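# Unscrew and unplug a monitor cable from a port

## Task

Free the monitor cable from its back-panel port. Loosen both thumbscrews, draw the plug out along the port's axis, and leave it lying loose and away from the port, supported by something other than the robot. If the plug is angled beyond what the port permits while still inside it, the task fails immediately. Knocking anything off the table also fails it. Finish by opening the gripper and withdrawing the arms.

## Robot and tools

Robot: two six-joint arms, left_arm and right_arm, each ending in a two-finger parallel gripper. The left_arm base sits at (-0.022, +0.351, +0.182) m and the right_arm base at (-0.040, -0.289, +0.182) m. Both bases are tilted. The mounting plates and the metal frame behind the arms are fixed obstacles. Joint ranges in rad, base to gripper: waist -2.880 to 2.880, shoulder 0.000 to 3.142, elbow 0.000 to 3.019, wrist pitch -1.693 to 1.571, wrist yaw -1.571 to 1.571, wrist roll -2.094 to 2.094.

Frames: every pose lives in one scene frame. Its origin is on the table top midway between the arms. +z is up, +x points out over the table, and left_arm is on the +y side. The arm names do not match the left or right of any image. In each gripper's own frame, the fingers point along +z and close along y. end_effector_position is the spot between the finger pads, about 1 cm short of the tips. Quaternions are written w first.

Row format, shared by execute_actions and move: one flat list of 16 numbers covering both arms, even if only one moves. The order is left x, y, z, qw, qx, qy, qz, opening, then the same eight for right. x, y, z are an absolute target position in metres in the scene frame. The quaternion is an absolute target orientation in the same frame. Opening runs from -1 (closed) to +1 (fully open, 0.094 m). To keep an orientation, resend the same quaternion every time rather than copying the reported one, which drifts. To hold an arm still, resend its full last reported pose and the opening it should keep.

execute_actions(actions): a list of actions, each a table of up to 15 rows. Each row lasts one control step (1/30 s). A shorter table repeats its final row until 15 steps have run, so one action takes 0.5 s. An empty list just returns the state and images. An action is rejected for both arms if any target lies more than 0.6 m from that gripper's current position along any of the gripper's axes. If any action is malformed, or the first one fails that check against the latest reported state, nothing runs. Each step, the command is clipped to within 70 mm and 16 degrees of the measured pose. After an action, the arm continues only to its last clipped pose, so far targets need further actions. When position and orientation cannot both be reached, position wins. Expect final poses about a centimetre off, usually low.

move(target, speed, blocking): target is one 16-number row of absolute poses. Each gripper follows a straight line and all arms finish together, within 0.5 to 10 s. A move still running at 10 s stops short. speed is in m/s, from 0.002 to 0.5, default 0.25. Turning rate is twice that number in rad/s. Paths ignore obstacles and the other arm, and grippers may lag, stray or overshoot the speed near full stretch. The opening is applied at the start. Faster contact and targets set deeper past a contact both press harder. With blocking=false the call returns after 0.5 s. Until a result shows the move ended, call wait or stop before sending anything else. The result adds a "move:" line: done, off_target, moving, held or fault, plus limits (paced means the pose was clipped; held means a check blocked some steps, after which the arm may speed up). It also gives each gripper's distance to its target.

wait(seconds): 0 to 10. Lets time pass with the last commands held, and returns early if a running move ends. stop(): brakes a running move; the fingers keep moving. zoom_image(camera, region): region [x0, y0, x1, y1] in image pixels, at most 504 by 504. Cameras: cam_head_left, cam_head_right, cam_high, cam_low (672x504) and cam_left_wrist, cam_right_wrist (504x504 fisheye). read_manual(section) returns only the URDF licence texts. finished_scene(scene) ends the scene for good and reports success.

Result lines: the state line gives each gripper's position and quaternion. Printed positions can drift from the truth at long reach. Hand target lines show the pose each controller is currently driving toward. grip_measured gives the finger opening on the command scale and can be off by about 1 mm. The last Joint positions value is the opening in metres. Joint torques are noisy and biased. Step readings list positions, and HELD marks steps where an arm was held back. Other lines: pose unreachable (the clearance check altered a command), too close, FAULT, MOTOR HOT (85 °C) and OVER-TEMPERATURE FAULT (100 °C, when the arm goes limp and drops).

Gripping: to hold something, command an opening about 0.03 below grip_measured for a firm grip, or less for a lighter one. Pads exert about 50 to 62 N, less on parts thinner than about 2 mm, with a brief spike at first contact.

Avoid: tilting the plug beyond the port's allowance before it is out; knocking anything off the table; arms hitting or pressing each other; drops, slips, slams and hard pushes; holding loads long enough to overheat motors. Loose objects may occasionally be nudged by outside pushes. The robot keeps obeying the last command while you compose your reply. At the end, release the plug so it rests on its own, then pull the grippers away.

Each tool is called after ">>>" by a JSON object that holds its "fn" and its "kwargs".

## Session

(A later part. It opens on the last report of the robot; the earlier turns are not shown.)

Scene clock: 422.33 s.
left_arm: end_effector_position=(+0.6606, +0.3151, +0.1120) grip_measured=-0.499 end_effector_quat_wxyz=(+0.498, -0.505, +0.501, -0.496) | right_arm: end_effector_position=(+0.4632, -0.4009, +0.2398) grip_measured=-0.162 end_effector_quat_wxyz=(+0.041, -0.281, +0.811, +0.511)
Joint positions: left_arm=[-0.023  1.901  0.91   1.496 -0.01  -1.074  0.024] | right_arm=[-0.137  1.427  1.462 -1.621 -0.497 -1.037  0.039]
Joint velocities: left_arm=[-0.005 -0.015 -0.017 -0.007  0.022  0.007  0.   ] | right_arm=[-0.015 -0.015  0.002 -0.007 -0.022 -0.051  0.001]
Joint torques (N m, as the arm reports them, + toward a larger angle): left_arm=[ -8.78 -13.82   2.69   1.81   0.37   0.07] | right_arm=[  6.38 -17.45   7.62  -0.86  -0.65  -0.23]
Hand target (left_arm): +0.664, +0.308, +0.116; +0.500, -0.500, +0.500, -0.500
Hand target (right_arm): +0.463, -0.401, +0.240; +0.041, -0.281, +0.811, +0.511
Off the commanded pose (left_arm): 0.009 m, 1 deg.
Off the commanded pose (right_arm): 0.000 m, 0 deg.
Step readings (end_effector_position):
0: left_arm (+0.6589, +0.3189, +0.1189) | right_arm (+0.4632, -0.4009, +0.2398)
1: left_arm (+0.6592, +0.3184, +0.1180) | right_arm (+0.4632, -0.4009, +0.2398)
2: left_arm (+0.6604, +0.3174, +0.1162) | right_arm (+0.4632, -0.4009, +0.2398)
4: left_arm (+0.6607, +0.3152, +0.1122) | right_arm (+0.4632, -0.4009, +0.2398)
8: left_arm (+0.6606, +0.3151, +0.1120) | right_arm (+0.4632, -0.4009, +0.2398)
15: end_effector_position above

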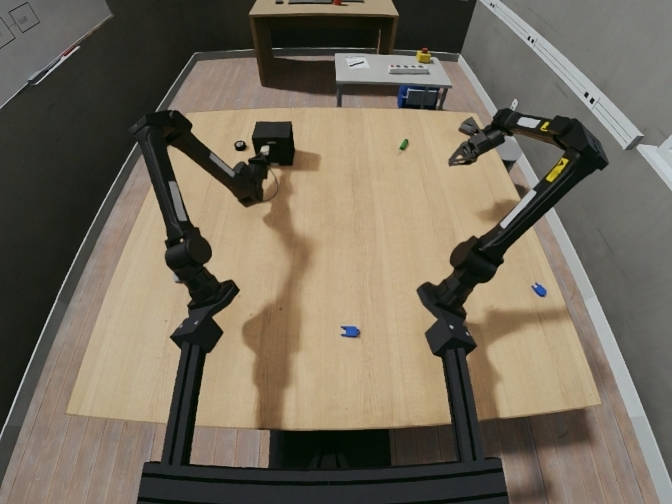

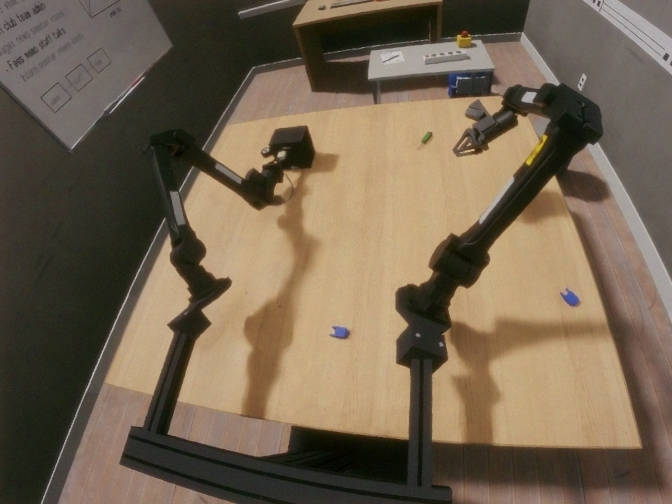

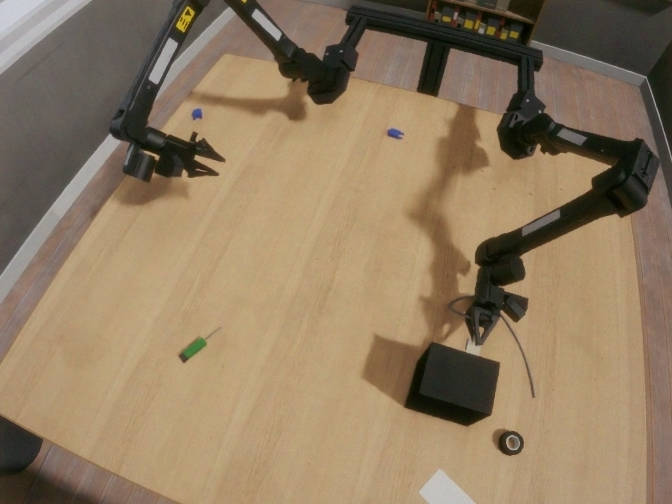

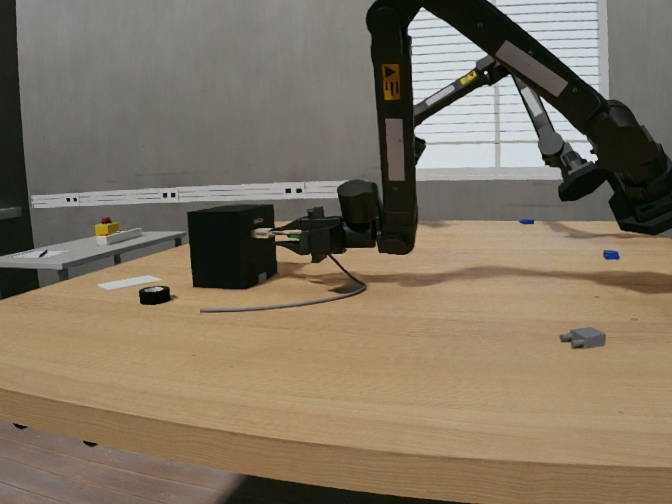

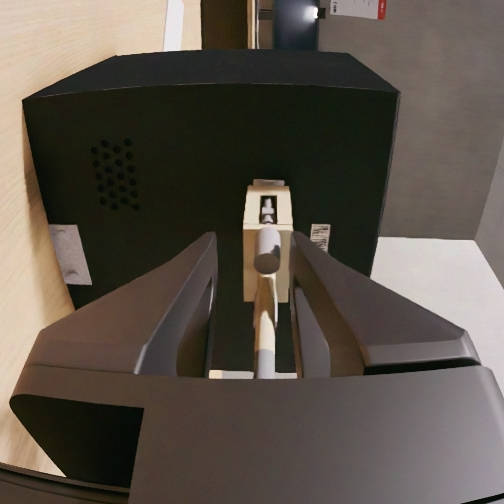

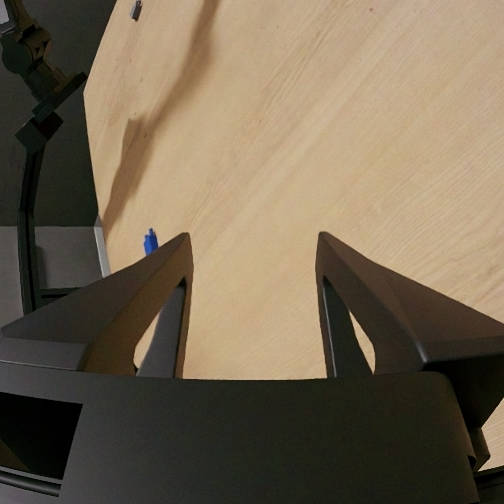

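>>> {"fn": "execute_actions", "kwargs": {"actions": [[[0.662,0.318,0.129,0.5,-0.5,0.5,-0.5,-0.5, 0.4632,-0.4009,0.2398,0.041,-0.281,0.811,0.511,-0.162],[0.662,0.310,0.119,0.5,-0.5,0.5,-0.5,-0.5, 0.4632,-0.4009,0.2398,0.041,-0.281,0.811,0.511,-0.162]]]}}

Scene clock: 430.47 s.
left_arm: end_effector_position=(+0.6602, +0.3160, +0.1137) grip_measured=-0.499 end_effector_quat_wxyz=(+0.499, -0.505, +0.501, -0.496) | right_arm: end_effector_position=(+0.4632, -0.4009, +0.2398) grip_measured=-0.162 end_effector_quat_wxyz=(+0.041, -0.281, +0.811, +0.511)
Joint positions: left_arm=[-0.023  1.896  0.906  1.496 -0.01  -1.074  0.024] | right_arm=[-0.137  1.427  1.462 -1.621 -0.497 -1.037  0.039]
Joint velocities: left_arm=[ 0.005 -0.005 -0.012 -0.002 -0.022  0.051 -0.001] | right_arm=[-0.005 -0.005 -0.012  0.017  0.037  0.007 -0.   ]
Joint torques (N m, as the arm reports them, + toward a larger angle): left_arm=[ -8.49 -14.27   2.11   1.83   0.39   0.06] | right_arm=[  6.4  -17.5    7.62  -0.88  -0.65  -0.23]
Hand target (left_arm): +0.662, +0.310, +0.119; +0.500, -0.500, +0.500, -0.500
Hand target (right_arm): +0.463, -0.401, +0.240; +0.041, -0.281, +0.811, +0.511
Off the commanded pose (left_arm): 0.008 m, 1 deg.
Off the commanded pose (right_arm): 0.000 m, 0 deg.
Step readings (end_effector_position):
0: left_arm (+0.6606, +0.3151, +0.1120) | right_arm (+0.4632, -0.4009, +0.2398)
1: left_arm (+0.6605, +0.3155, +0.1127) | right_arm (+0.4632, -0.4009, +0.2398)
2: left_arm (+0.6601, +0.3158, +0.1133) | right_arm (+0.4632, -0.4009, +0.2398)
4: left_arm (+0.6602, +0.3160, +0.1137) | right_arm (+0.4632, -0.4009, +0.2398)
8: left_arm (+0.6602, +0.3160, +0.1137) | right_arm (+0.4632, -0.4009, +0.2398)
15: end_effector_position above

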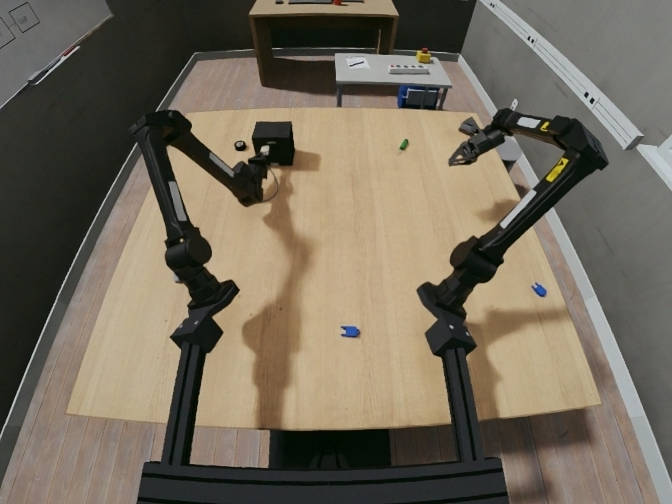

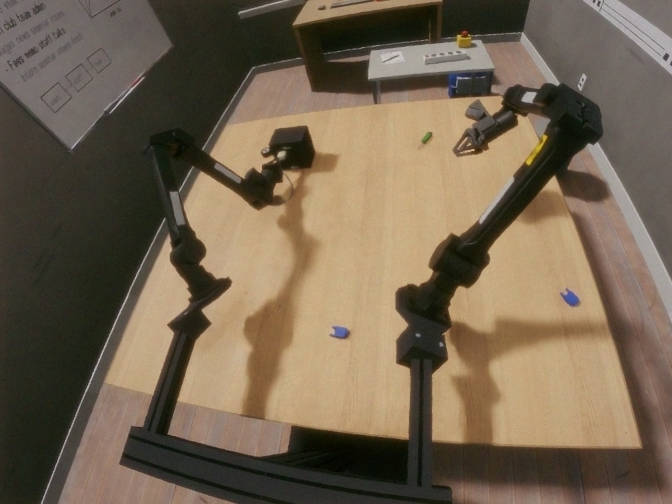

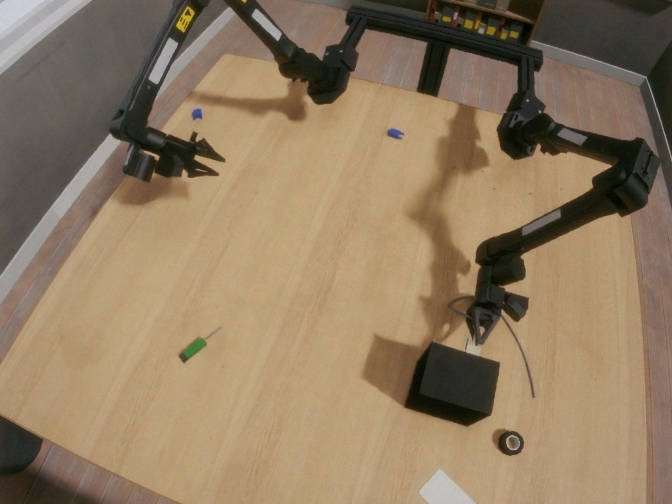

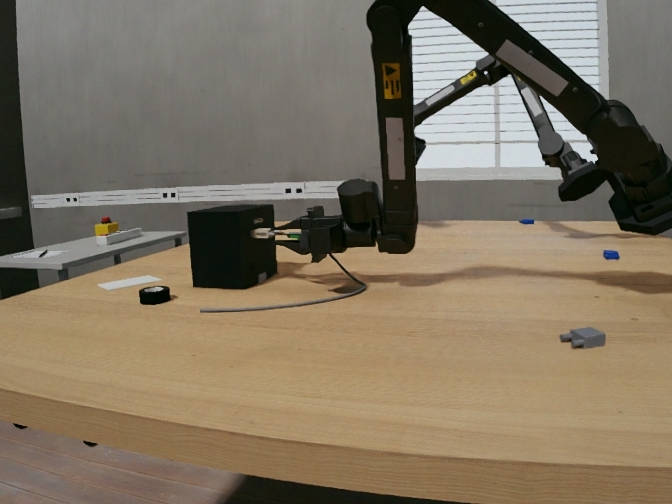

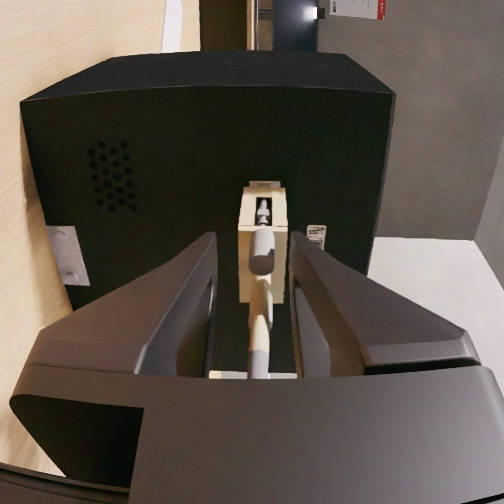

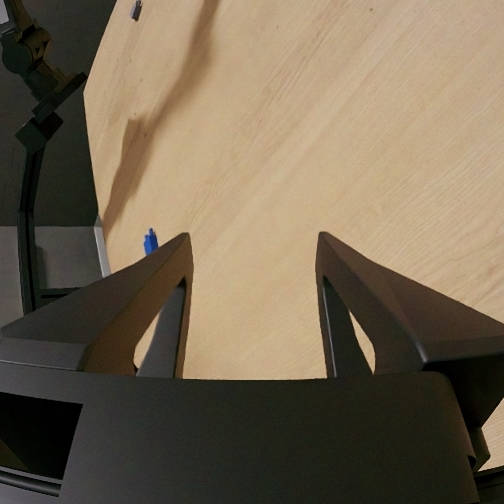

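Repeating a similar one-row nudge to gain another ~2 mm in height.

>>> {"fn": "execute_actions", "kwargs": {"actions": [[[0.662,0.319,0.133,0.5,-0.5,0.5,-0.5,-0.5, 0.4632,-0.4009,0.2398,0.041,-0.281,0.811,0.511,-0.162],[0.662,0.310,0.120,0.5,-0.5,0.5,-0.5,-0.5, 0.4632,-0.4009,0.2398,0.041,-0.281,0.811,0.511,-0.162]]]}}

Scene clock: 436.63 s.
left_arm: end_effector_position=(+0.6599, +0.3169, +0.1153) grip_measured=-0.499 end_effector_quat_wxyz=(+0.499, -0.505, +0.501, -0.496) | right_arm: end_effector_position=(+0.4632, -0.4009, +0.2398) grip_measured=-0.162 end_effector_quat_wxyz=(+0.041, -0.281, +0.811, +0.511)
Joint positions: left_arm=[-0.023  1.89   0.903  1.493 -0.01  -1.074  0.024] | right_arm=[-0.137  1.427  1.462 -1.621 -0.497 -1.037  0.039]
Joint velocities: left_arm=[ 0.005 -0.024 -0.032 -0.007  0.007 -0.051  0.   ] | right_arm=[-0.005  0.005  0.007  0.022 -0.007 -0.037  0.   ]
Joint torques (N m, as the arm reports them, + toward a larger angle): left_arm=[ -8.7  -14.06   2.38   1.86   0.35   0.07] | right_arm=[  6.42 -17.47   7.61  -0.86  -0.65  -0.23]
Hand target (left_arm): +0.662, +0.310, +0.120; +0.500, -0.500, +0.500, -0.500
Hand target (right_arm): +0.463, -0.401, +0.240; +0.041, -0.281, +0.811, +0.511
Off the commanded pose (left_arm): 0.009 m, 1 deg.
Off the commanded pose (right_arm): 0.000 m, 0 deg.
Step readings (end_effector_position):
0: left_arm (+0.6602, +0.3160, +0.1137) | right_arm (+0.4632, -0.4009, +0.2398)
1: left_arm (+0.6600, +0.3165, +0.1145) | right_arm (+0.4632, -0.4009, +0.2398)
2: left_arm (+0.6598, +0.3167, +0.1149) | right_arm (+0.4632, -0.4009, +0.2398)
4: left_arm (+0.6599, +0.3169, +0.1153) | right_arm (+0.4632, -0.4009, +0.2398)
8: left_arm (+0.6599, +0.3169, +0.1153) | right_arm (+0.4632, -0.4009, +0.2398)
15: end_effector_position above

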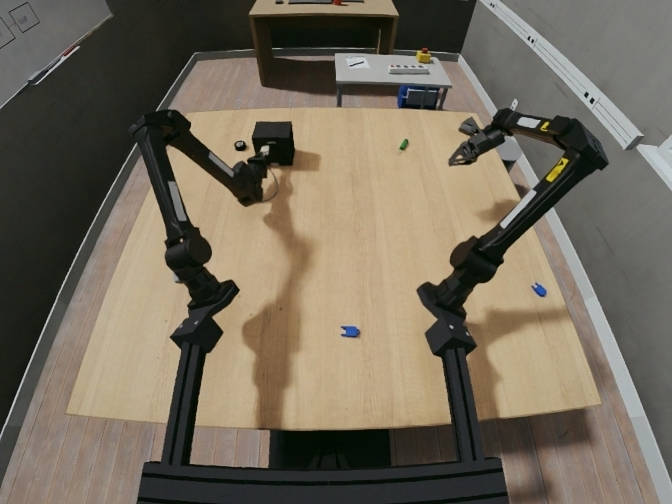

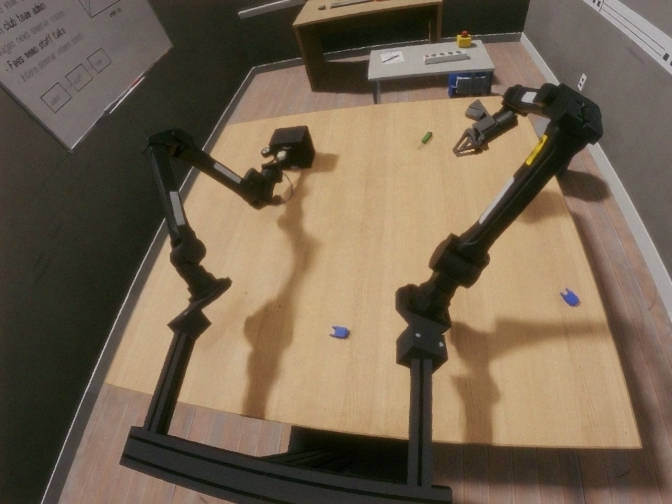

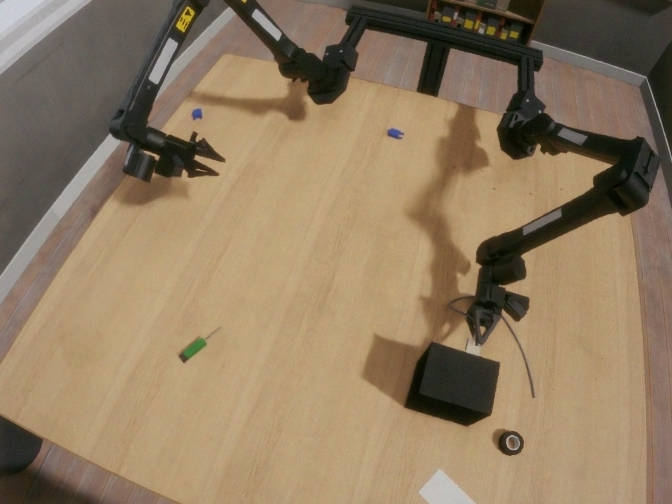

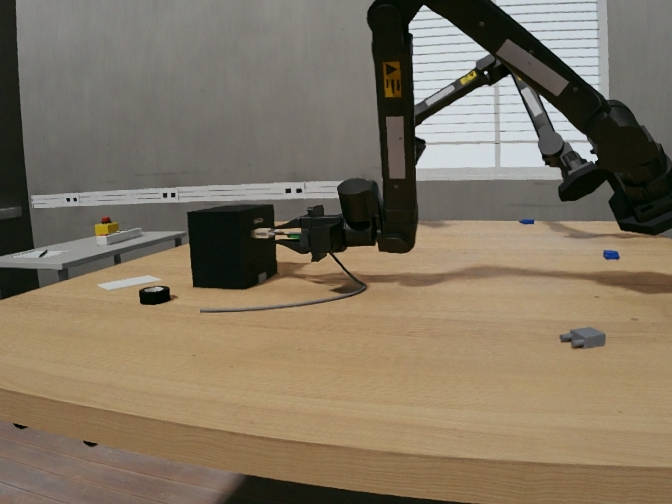

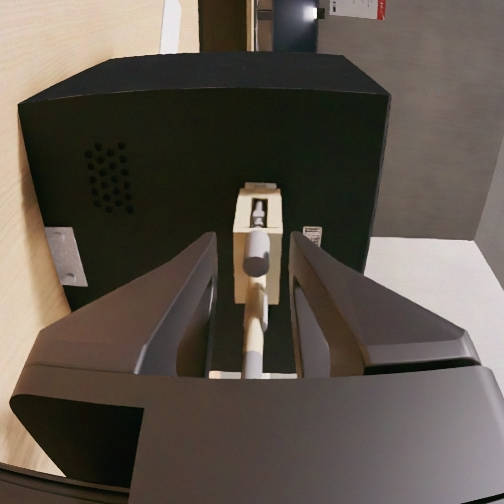

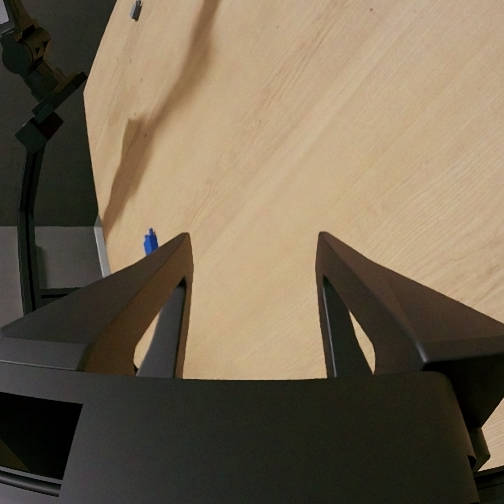

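>>> {"fn": "execute_actions", "kwargs": {"actions": [[[0.662,0.310,0.120,0.5,-0.5,0.5,-0.5,-0.5,-0.75, 0.4632,-0.4009,0.2398,0.041,-0.281,0.811,0.511,-0.162]],[[0.662,0.310,0.120,0.5,-0.5,0.5,-0.5,-0.5,-0.87, 0.4632,-0.4009,0.2398,0.041,-0.281,0.811,0.511,-0.162]]]}}

action 0: an action must be 1 to 15 rows of 16 numbers, got shape [1, 17]

>>> {"fn": "execute_actions", "kwargs": {"actions": [[[0.662,0.310,0.120,0.5,-0.5,0.5,-0.5,-0.75, 0.4632,-0.4009,0.2398,0.041,-0.281,0.811,0.511,-0.162]],[[0.662,0.310,0.120,0.5,-0.5,0.5,-0.5,-0.87, 0.4632,-0.4009,0.2398,0.041,-0.281,0.811,0.511,-0.162]]]}}

Scene clock: 456.37 s.
left_arm: end_effector_position=(+0.6600, +0.3164, +0.1163) grip_measured=-0.859 end_effector_quat_wxyz=(+0.499, -0.504, +0.500, -0.497) | right_arm: end_effector_position=(+0.4632, -0.4009, +0.2398) grip_measured=-0.162 end_effector_quat_wxyz=(+0.041, -0.281, +0.811, +0.511)
Joint positions: left_arm=[-0.025  1.89   0.903  1.495 -0.009 -1.074  0.007] | right_arm=[-0.137  1.427  1.462 -1.621 -0.497 -1.037  0.039]
Joint velocities: left_arm=[-0.005 -0.015 -0.027 -0.002  0.037  0.066 -0.   ] | right_arm=[-0.024 -0.005 -0.002  0.007  0.022  0.007 -0.   ]
Joint torques (N m, as the arm reports them, + toward a larger angle): left_arm=[ -8.62 -14.     2.34   1.79   0.32   0.06] | right_arm=[  6.44 -17.46   7.62  -0.86  -0.65  -0.23]
Hand target (left_arm): +0.662, +0.310, +0.120; +0.500, -0.500, +0.500, -0.500
Hand target (right_arm): +0.463, -0.401, +0.240; +0.041, -0.281, +0.811, +0.511
Off the commanded pose (left_arm): 0.008 m, 1 deg.
Off the commanded pose (right_arm): 0.000 m, 0 deg.
Step readings (end_effector_position; steps 1 to 15: 1st action; 16 to 30: 2nd action):
0: left_arm (+0.6599, +0.3169, +0.1153) | right_arm (+0.4632, -0.4009, +0.2398)
1: left_arm (+0.6599, +0.3169, +0.1153) | right_arm (+0.4632, -0.4009, +0.2398)
2: left_arm (+0.6599, +0.3169, +0.1153) | right_arm (+0.4632, -0.4009, +0.2398)
4: left_arm (+0.6599, +0.3169, +0.1153) | right_arm (+0.4632, -0.4009, +0.2398)
8: left_arm (+0.6599, +0.3169, +0.1153) | right_arm (+0.4632, -0.4009, +0.2398)
15: left_arm (+0.6599, +0.3169, +0.1153) | right_arm (+0.4632, -0.4009, +0.2398)
16: left_arm (+0.6599, +0.3166, +0.1159) | right_arm (+0.4632, -0.4009, +0.2398)
17: left_arm (+0.6600, +0.3164, +0.1163) | right_arm (+0.4632, -0.4009, +0.2398)
19: left_arm (+0.6600, +0.3164, +0.1163) | right_arm (+0.4632, -0.4009, +0.2398)
23: left_arm (+0.6600, +0.3164, +0.1163) | right_arm (+0.4632, -0.4009, +0.2398)
30: end_effector_position above

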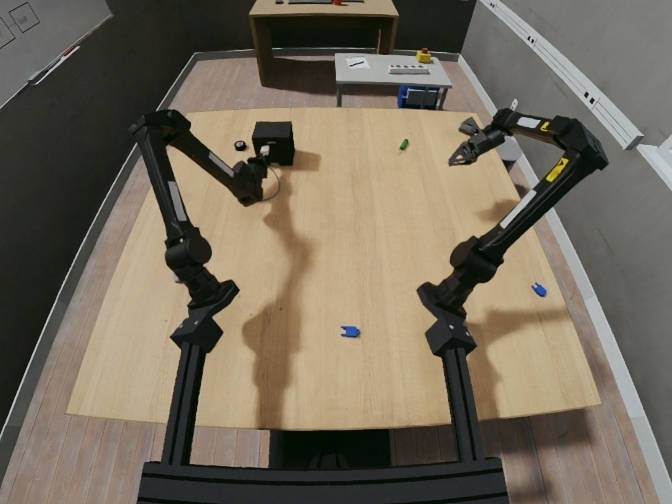

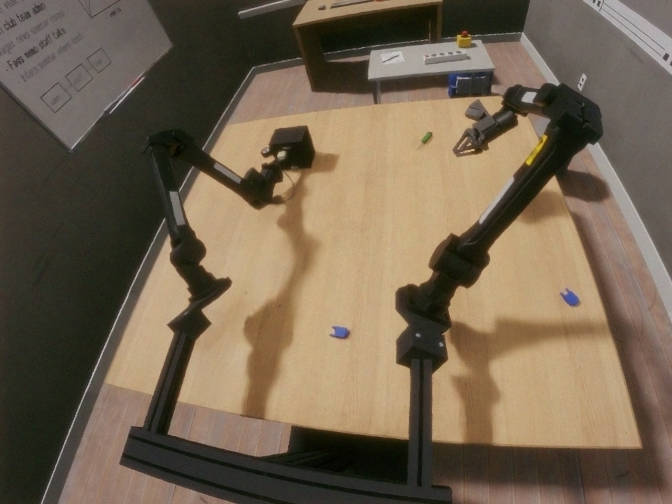

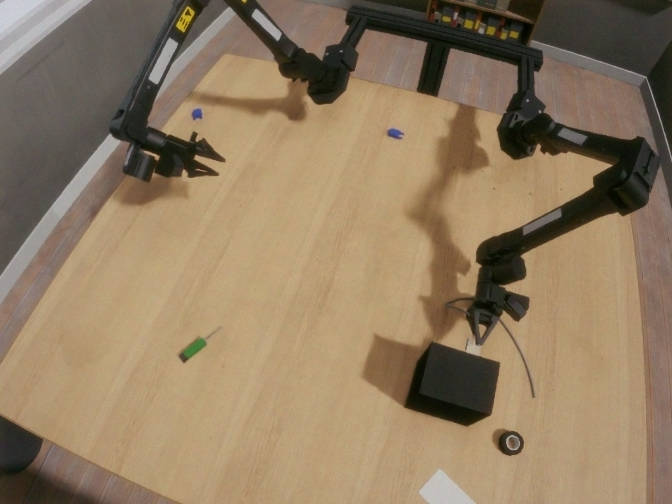

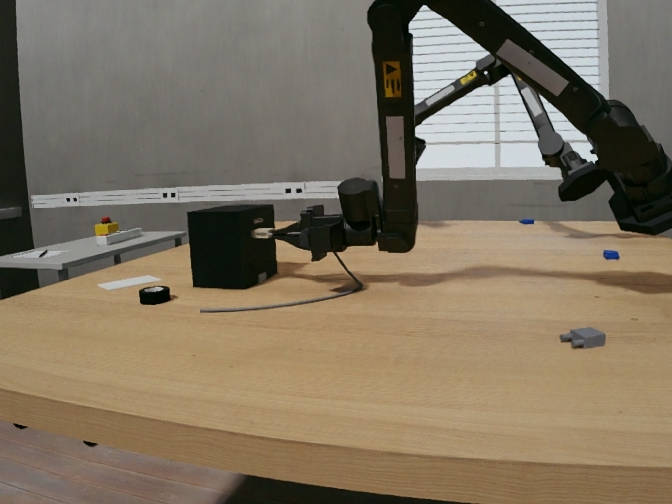

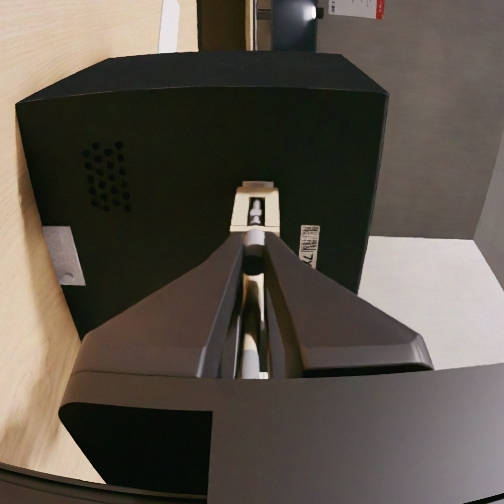

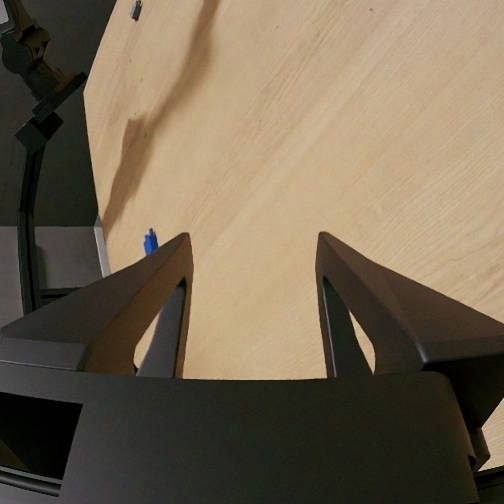

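>>> {"fn": "execute_actions", "kwargs": {"actions": [[[0.662,0.310,0.120,0.5,-0.5,0.5,-0.5,-0.89, 0.4632,-0.4009,0.2398,0.041,-0.281,0.811,0.511,-0.162],[0.662,0.310,0.120,0.5,-0.5,0.5,-0.5,-0.89, 0.4632,-0.4009,0.2398,0.041,-0.281,0.811,0.511,-0.162],[0.662,0.310,0.120,0.5,-0.5,0.5,-0.5,-0.89, 0.4632,-0.4009,0.2398,0.041,-0.281,0.811,0.511,-0.162],[0.662,0.310,0.120,0.5,-0.5,0.5,-0.5,-0.89, 0.4632,-0.4009,0.2398,0.041,-0.281,0.811,0.511,-0.162],[0.662,0.310,0.120,0.4545,-0.5417,0.4545,-0.5417,-0.89, 0.4632,-0.4009,0.2398,0.041,-0.281,0.811,0.511,-0.162],[0.662,0.310,0.120,0.4545,-0.5417,0.4545,-0.5417,-0.89, 0.4632,-0.4009,0.2398,0.041,-0.281,0.811,0.511,-0.162],[0.662,0.310,0.120,0.4056,-0.5792,0.4056,-0.5792,-0.89, 0.4632,-0.4009,0.2398,0.041,-0.281,0.811,0.511,-0.162],[0.662,0.310,0.120,0.4056,-0.5792,0.4056,-0.5792,-0.89, 0.4632,-0.4009,0.2398,0.041,-0.281,0.811,0.511,-0.162],[0.662,0.310,0.120,0.3799,-0.5964,0.3799,-0.5964,-0.89, 0.4632,-0.4009,0.2398,0.041,-0.281,0.811,0.511,-0.162]]]}}

Scene clock: 483.50 s.
left_arm: end_effector_position=(+0.6598, +0.3162, +0.1156) grip_measured=-0.842 end_effector_quat_wxyz=(+0.433, -0.562, +0.434, -0.555) | right_arm: end_effector_position=(+0.4632, -0.4009, +0.2398) grip_measured=-0.162 end_effector_quat_wxyz=(+0.041, -0.281, +0.811, +0.511)
Joint positions: left_arm=[-0.024  1.891  0.903  1.495 -0.008 -1.323  0.007] | right_arm=[-0.137  1.427  1.462 -1.621 -0.497 -1.037  0.039]
Joint velocities: left_arm=[-0.005  0.005  0.017  0.002  0.007 -0.286  0.003] | right_arm=[ 0.005 -0.005 -0.002 -0.007  0.051 -0.022 -0.001]
Joint torques (N m, as the arm reports them, + toward a larger angle): left_arm=[ -8.56 -14.34   2.26   1.8    0.24  -1.09] | right_arm=[  6.43 -17.5    7.61  -0.86  -0.65  -0.23]
Hand target (left_arm): +0.662, +0.310, +0.120; -0.384, +0.594, -0.384, +0.594
Hand target (right_arm): +0.463, -0.401, +0.240; +0.041, -0.281, +0.811, +0.511
Off the commanded pose (left_arm): 0.008 m, 11 deg.
Off the commanded pose (right_arm): 0.000 m, 0 deg.
Step readings (end_effector_position):
0: left_arm (+0.6600, +0.3164, +0.1163) | right_arm (+0.4632, -0.4009, +0.2398)
1: left_arm (+0.6600, +0.3164, +0.1163) | right_arm (+0.4632, -0.4009, +0.2398)
2: left_arm (+0.6600, +0.3164, +0.1163) | right_arm (+0.4632, -0.4009, +0.2398)
4: left_arm (+0.6600, +0.3164, +0.1163) | right_arm (+0.4632, -0.4009, +0.2398)
8: left_arm (+0.6600, +0.3164, +0.1163) | right_arm (+0.4632, -0.4009, +0.2398)
15: end_effector_position above

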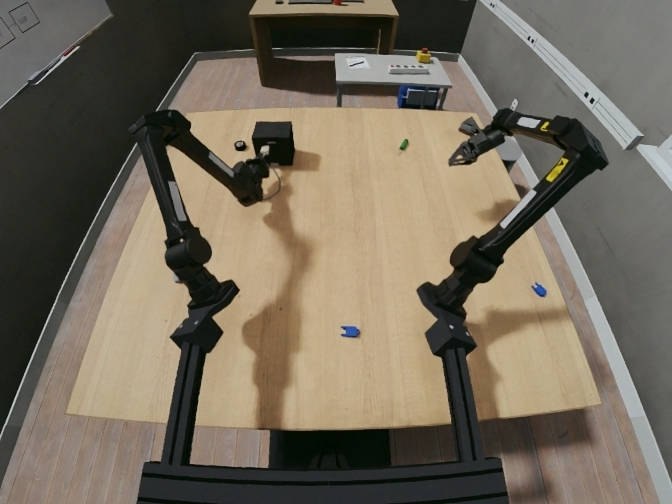

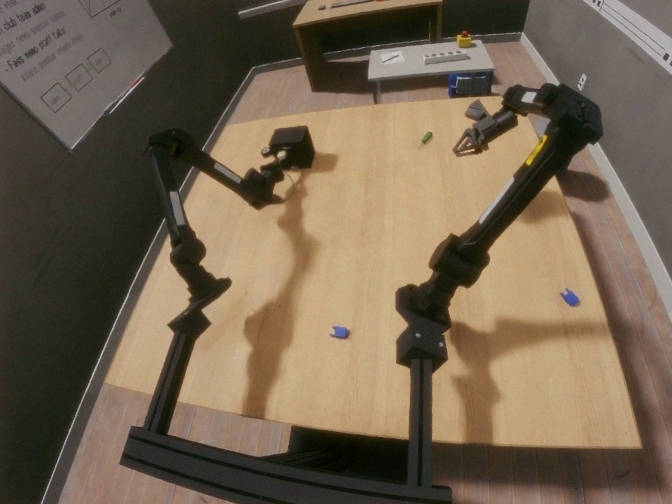

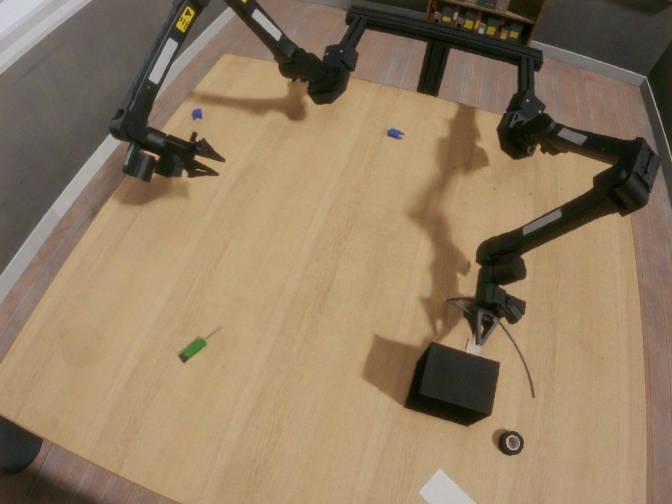

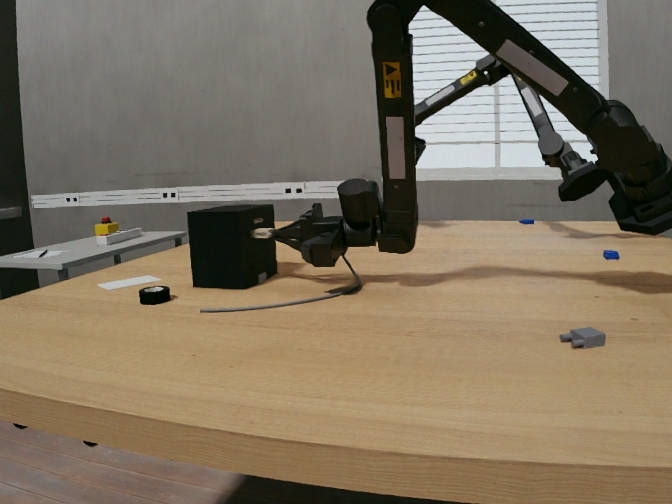

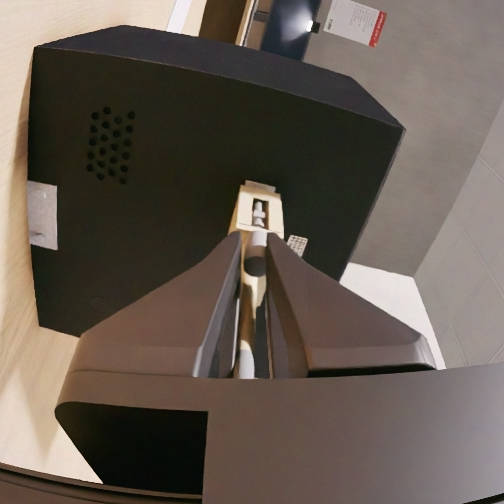

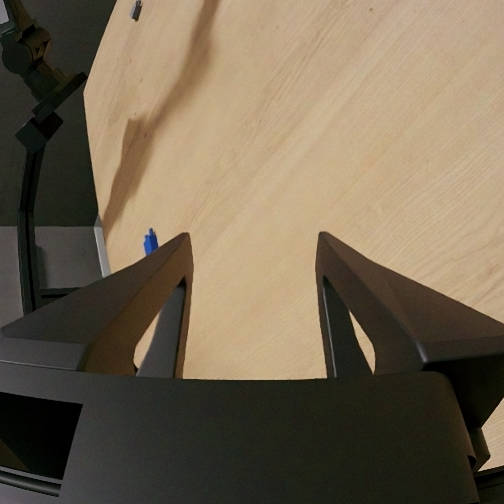

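>>> {"fn": "zoom_image", "kwargs": {"camera": "cam_left_wrist", "region": [200,170,320,380]}}

Region (200, 170, 320, 380) of cam_left_wrist's 504x504 image, scaled by 2.400, with more detail than that image has; it fills the left 288 columns of this view, and the rest is white.

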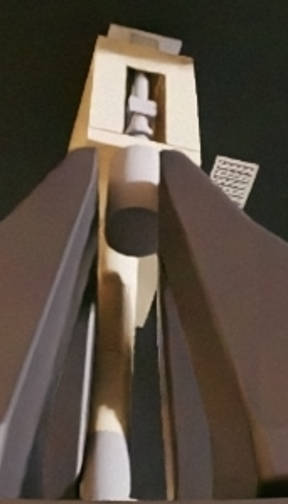

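>>> {"fn": "execute_actions", "kwargs": {"actions": [[[0.662,0.310,0.120,0.4545,-0.5417,0.4545,-0.5417,-0.76, 0.4632,-0.4009,0.2398,0.041,-0.281,0.811,0.511,-0.162]],[[0.662,0.310,0.120,0.5,-0.5,0.5,-0.5,-0.76, 0.4632,-0.4009,0.2398,0.041,-0.281,0.811,0.511,-0.162],[0.662,0.310,0.120,0.5,-0.5,0.5,-0.5,-0.76, 0.4632,-0.4009,0.2398,0.041,-0.281,0.811,0.511,-0.162],[0.662,0.310,0.120,0.5417,-0.4545,0.5417,-0.4545,-0.76, 0.4632,-0.4009,0.2398,0.041,-0.281,0.811,0.511,-0.162],[0.662,0.310,0.120,0.5417,-0.4545,0.5417,-0.4545,-0.76, 0.4632,-0.4009,0.2398,0.041,-0.281,0.811,0.511,-0.162],[0.662,0.310,0.120,0.5792,-0.4056,0.5792,-0.4056,-0.76, 0.4632,-0.4009,0.2398,0.041,-0.281,0.811,0.511,-0.162],[0.662,0.310,0.120,0.5792,-0.4056,0.5792,-0.4056,-0.76, 0.4632,-0.4009,0.2398,0.041,-0.281,0.811,0.511,-0.162],[0.662,0.310,0.120,0.6124,-0.3536,0.6124,-0.3536,-0.76, 0.4632,-0.4009,0.2398,0.041,-0.281,0.811,0.511,-0.162]]]}}

Scene clock: 565.07 s.
left_arm: end_effector_position=(+0.6604, +0.3165, +0.1178) grip_measured=-0.760 end_effector_quat_wxyz=(+0.592, -0.388, +0.594, -0.382) | right_arm: end_effector_position=(+0.4632, -0.4009, +0.2398) grip_measured=-0.162 end_effector_quat_wxyz=(+0.041, -0.281, +0.811, +0.511)
Joint positions: left_arm=[-0.026  1.888  0.903  1.495 -0.009 -0.653  0.011] | right_arm=[-0.137  1.427  1.462 -1.621 -0.497 -1.037  0.039]
Joint velocities: left_arm=[-0.044 -0.015  0.002  0.002  0.051  0.593  0.   ] | right_arm=[-0.024 -0.005  0.002  0.017  0.007  0.022 -0.001]
Joint torques (N m, as the arm reports them, + toward a larger angle): left_arm=[ -8.4  -13.68   2.23   1.87   0.37   0.19] | right_arm=[  6.39 -17.46   7.61  -0.85  -0.65  -0.23]
Hand target (left_arm): +0.662, +0.310, +0.120; +0.611, -0.355, +0.611, -0.356
Hand target (right_arm): +0.463, -0.401, +0.240; +0.041, -0.281, +0.811, +0.511
Off the commanded pose (left_arm): 0.007 m, 6 deg.
Off the commanded pose (right_arm): 0.000 m, 0 deg.
Step readings (end_effector_position; steps 1 to 15: 1st action; 16 to 30: 2nd action):
0: left_arm (+0.6597, +0.3163, +0.1153) | right_arm (+0.4632, -0.4009, +0.2398)
1: left_arm (+0.6596, +0.3166, +0.1149) | right_arm (+0.4632, -0.4009, +0.2398)
2: left_arm (+0.6596, +0.3167, +0.1148) | right_arm (+0.4632, -0.4009, +0.2398)
4: left_arm (+0.6596, +0.3167, +0.1148) | right_arm (+0.4632, -0.4009, +0.2398)
8: left_arm (+0.6596, +0.3167, +0.1148) | right_arm (+0.4632, -0.4009, +0.2398)
15: left_arm (+0.6596, +0.3167, +0.1148) | right_arm (+0.4632, -0.4009, +0.2398)
16: left_arm (+0.6596, +0.3167, +0.1148) | right_arm (+0.4632, -0.4009, +0.2398)
17: left_arm (+0.6596, +0.3167, +0.1148) | right_arm (+0.4632, -0.4009, +0.2398)
19: left_arm (+0.6596, +0.3167, +0.1148) | right_arm (+0.4632, -0.4009, +0.2398)
23: left_arm (+0.6596, +0.3167, +0.1148) | right_arm (+0.4632, -0.4009, +0.2398)
30: end_effector_position above

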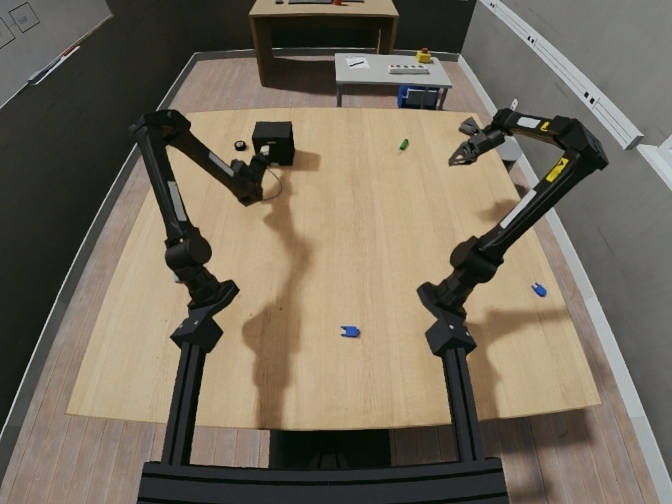

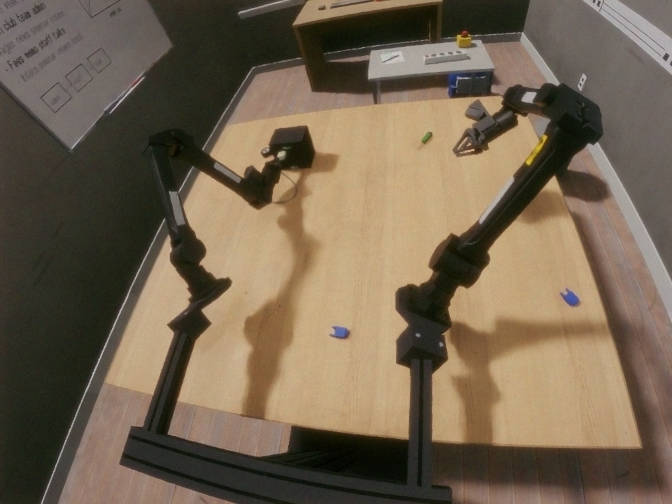

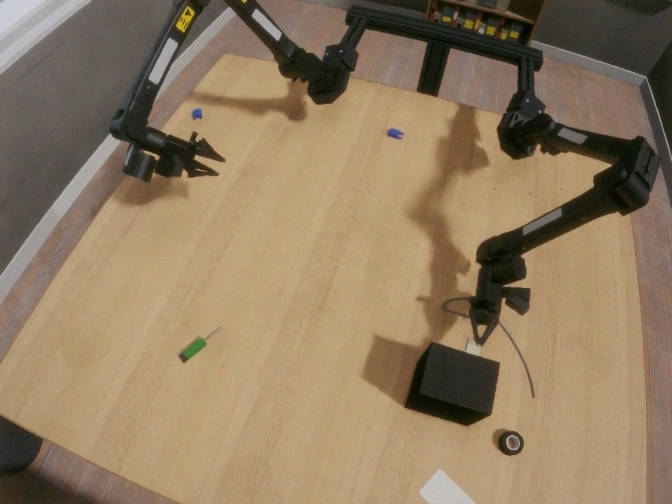

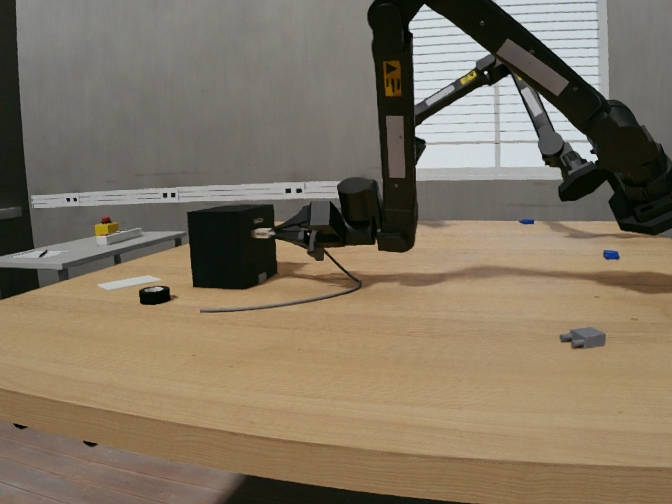

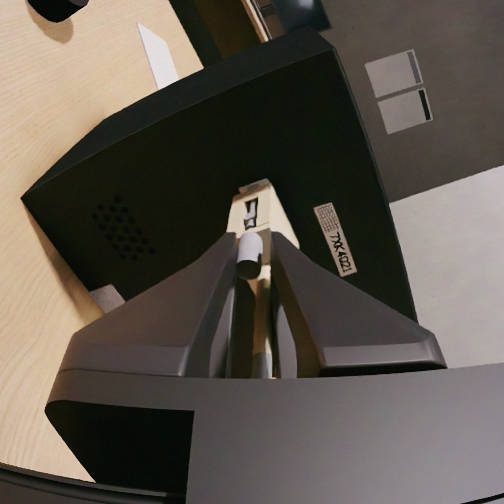

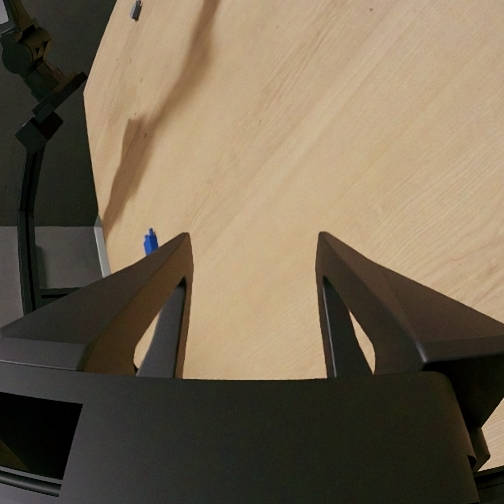

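>>> {"fn": "execute_actions", "kwargs": {"actions": [[[0.662,0.310,0.120,0.5792,-0.4056,0.5792,-0.4056,-0.76, 0.4632,-0.4009,0.2398,0.041,-0.281,0.811,0.511,-0.162],[0.662,0.310,0.120,0.5792,-0.4056,0.5792,-0.4056,-0.76, 0.4632,-0.4009,0.2398,0.041,-0.281,0.811,0.511,-0.162],[0.662,0.310,0.120,0.5792,-0.4056,0.5792,-0.4056,-0.76, 0.4632,-0.4009,0.2398,0.041,-0.281,0.811,0.511,-0.162],[0.662,0.310,0.120,0.5792,-0.4056,0.5792,-0.4056,-0.76, 0.4632,-0.4009,0.2398,0.041,-0.281,0.811,0.511,-0.162],[0.662,0.310,0.120,0.5792,-0.4056,0.5792,-0.4056,-0.76, 0.4632,-0.4009,0.2398,0.041,-0.281,0.811,0.511,-0.162],[0.662,0.310,0.120,0.5792,-0.4056,0.5792,-0.4056,-0.89, 0.4632,-0.4009,0.2398,0.041,-0.281,0.811,0.511,-0.162]]]}}

Scene clock: 581.40 s.
left_arm: end_effector_position=(+0.6606, +0.3170, +0.1183) grip_measured=-0.850 end_effector_quat_wxyz=(+0.575, -0.419, +0.574, -0.407) | right_arm: end_effector_position=(+0.4632, -0.4009, +0.2398) grip_measured=-0.162 end_effector_quat_wxyz=(+0.041, -0.281, +0.811, +0.511)
Joint positions: left_arm=[-0.028  1.887  0.903  1.495 -0.02  -0.746  0.007] | right_arm=[-0.137  1.427  1.462 -1.621 -0.497 -1.037  0.039]
Joint velocities: left_arm=[-0.005  0.005  0.002 -0.002  0.037 -0.081 -0.002] | right_arm=[ 0.015 -0.015  0.007  0.002 -0.066 -0.022  0.001]
Joint torques (N m, as the arm reports them, + toward a larger angle): left_arm=[ -8.33 -13.63   2.37   1.78   0.78   0.33] | right_arm=[  6.43 -17.43   7.61  -0.87  -0.65  -0.23]
Hand target (left_arm): +0.662, +0.310, +0.120; +0.579, -0.406, +0.579, -0.406
Hand target (right_arm): +0.463, -0.401, +0.240; +0.041, -0.281, +0.811, +0.511
Off the commanded pose (left_arm): 0.007 m, 2 deg.
Off the commanded pose (right_arm): 0.000 m, 0 deg.
Step readings (end_effector_position):
0: left_arm (+0.6606, +0.3166, +0.1185) | right_arm (+0.4632, -0.4009, +0.2398)
1: left_arm (+0.6606, +0.3167, +0.1185) | right_arm (+0.4632, -0.4009, +0.2398)
2: left_arm (+0.6606, +0.3167, +0.1185) | right_arm (+0.4632, -0.4009, +0.2398)
4: left_arm (+0.6606, +0.3168, +0.1185) | right_arm (+0.4632, -0.4009, +0.2398)
8: left_arm (+0.6606, +0.3168, +0.1184) | right_arm (+0.4632, -0.4009, +0.2398)
15: end_effector_position above

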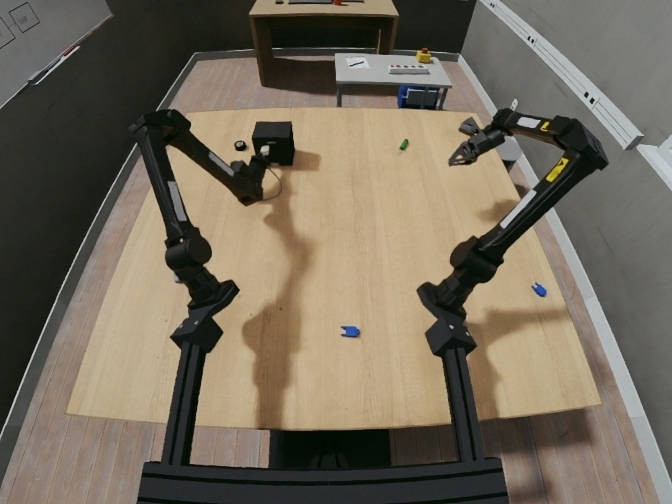

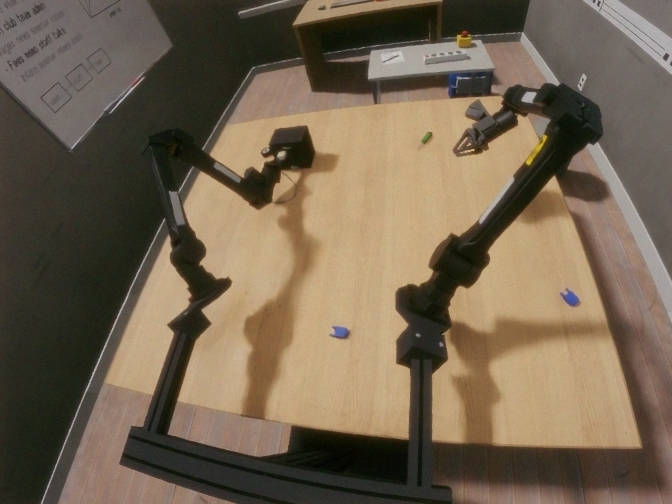

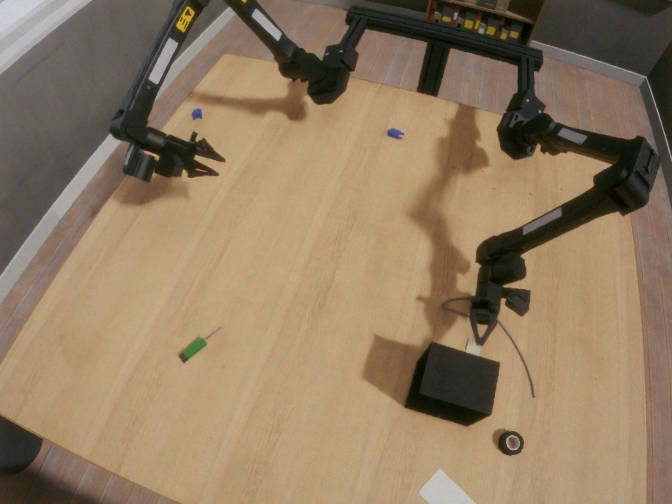

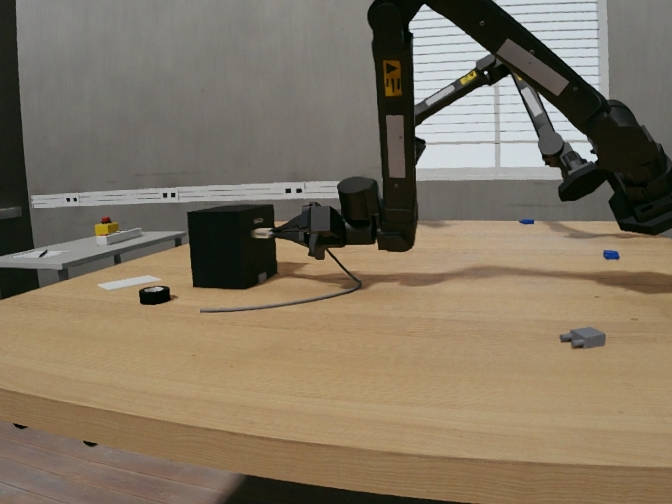

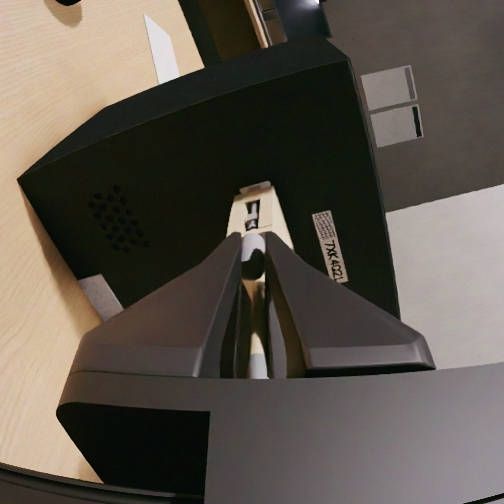

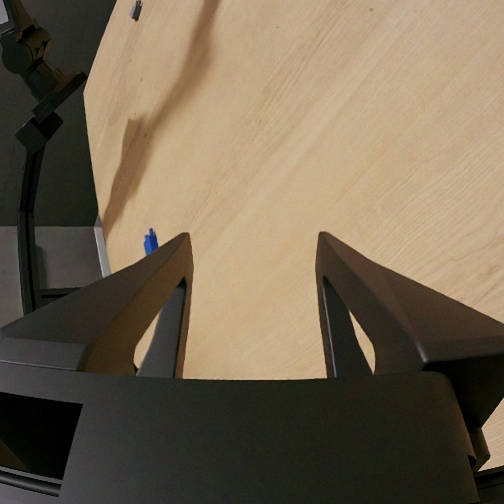

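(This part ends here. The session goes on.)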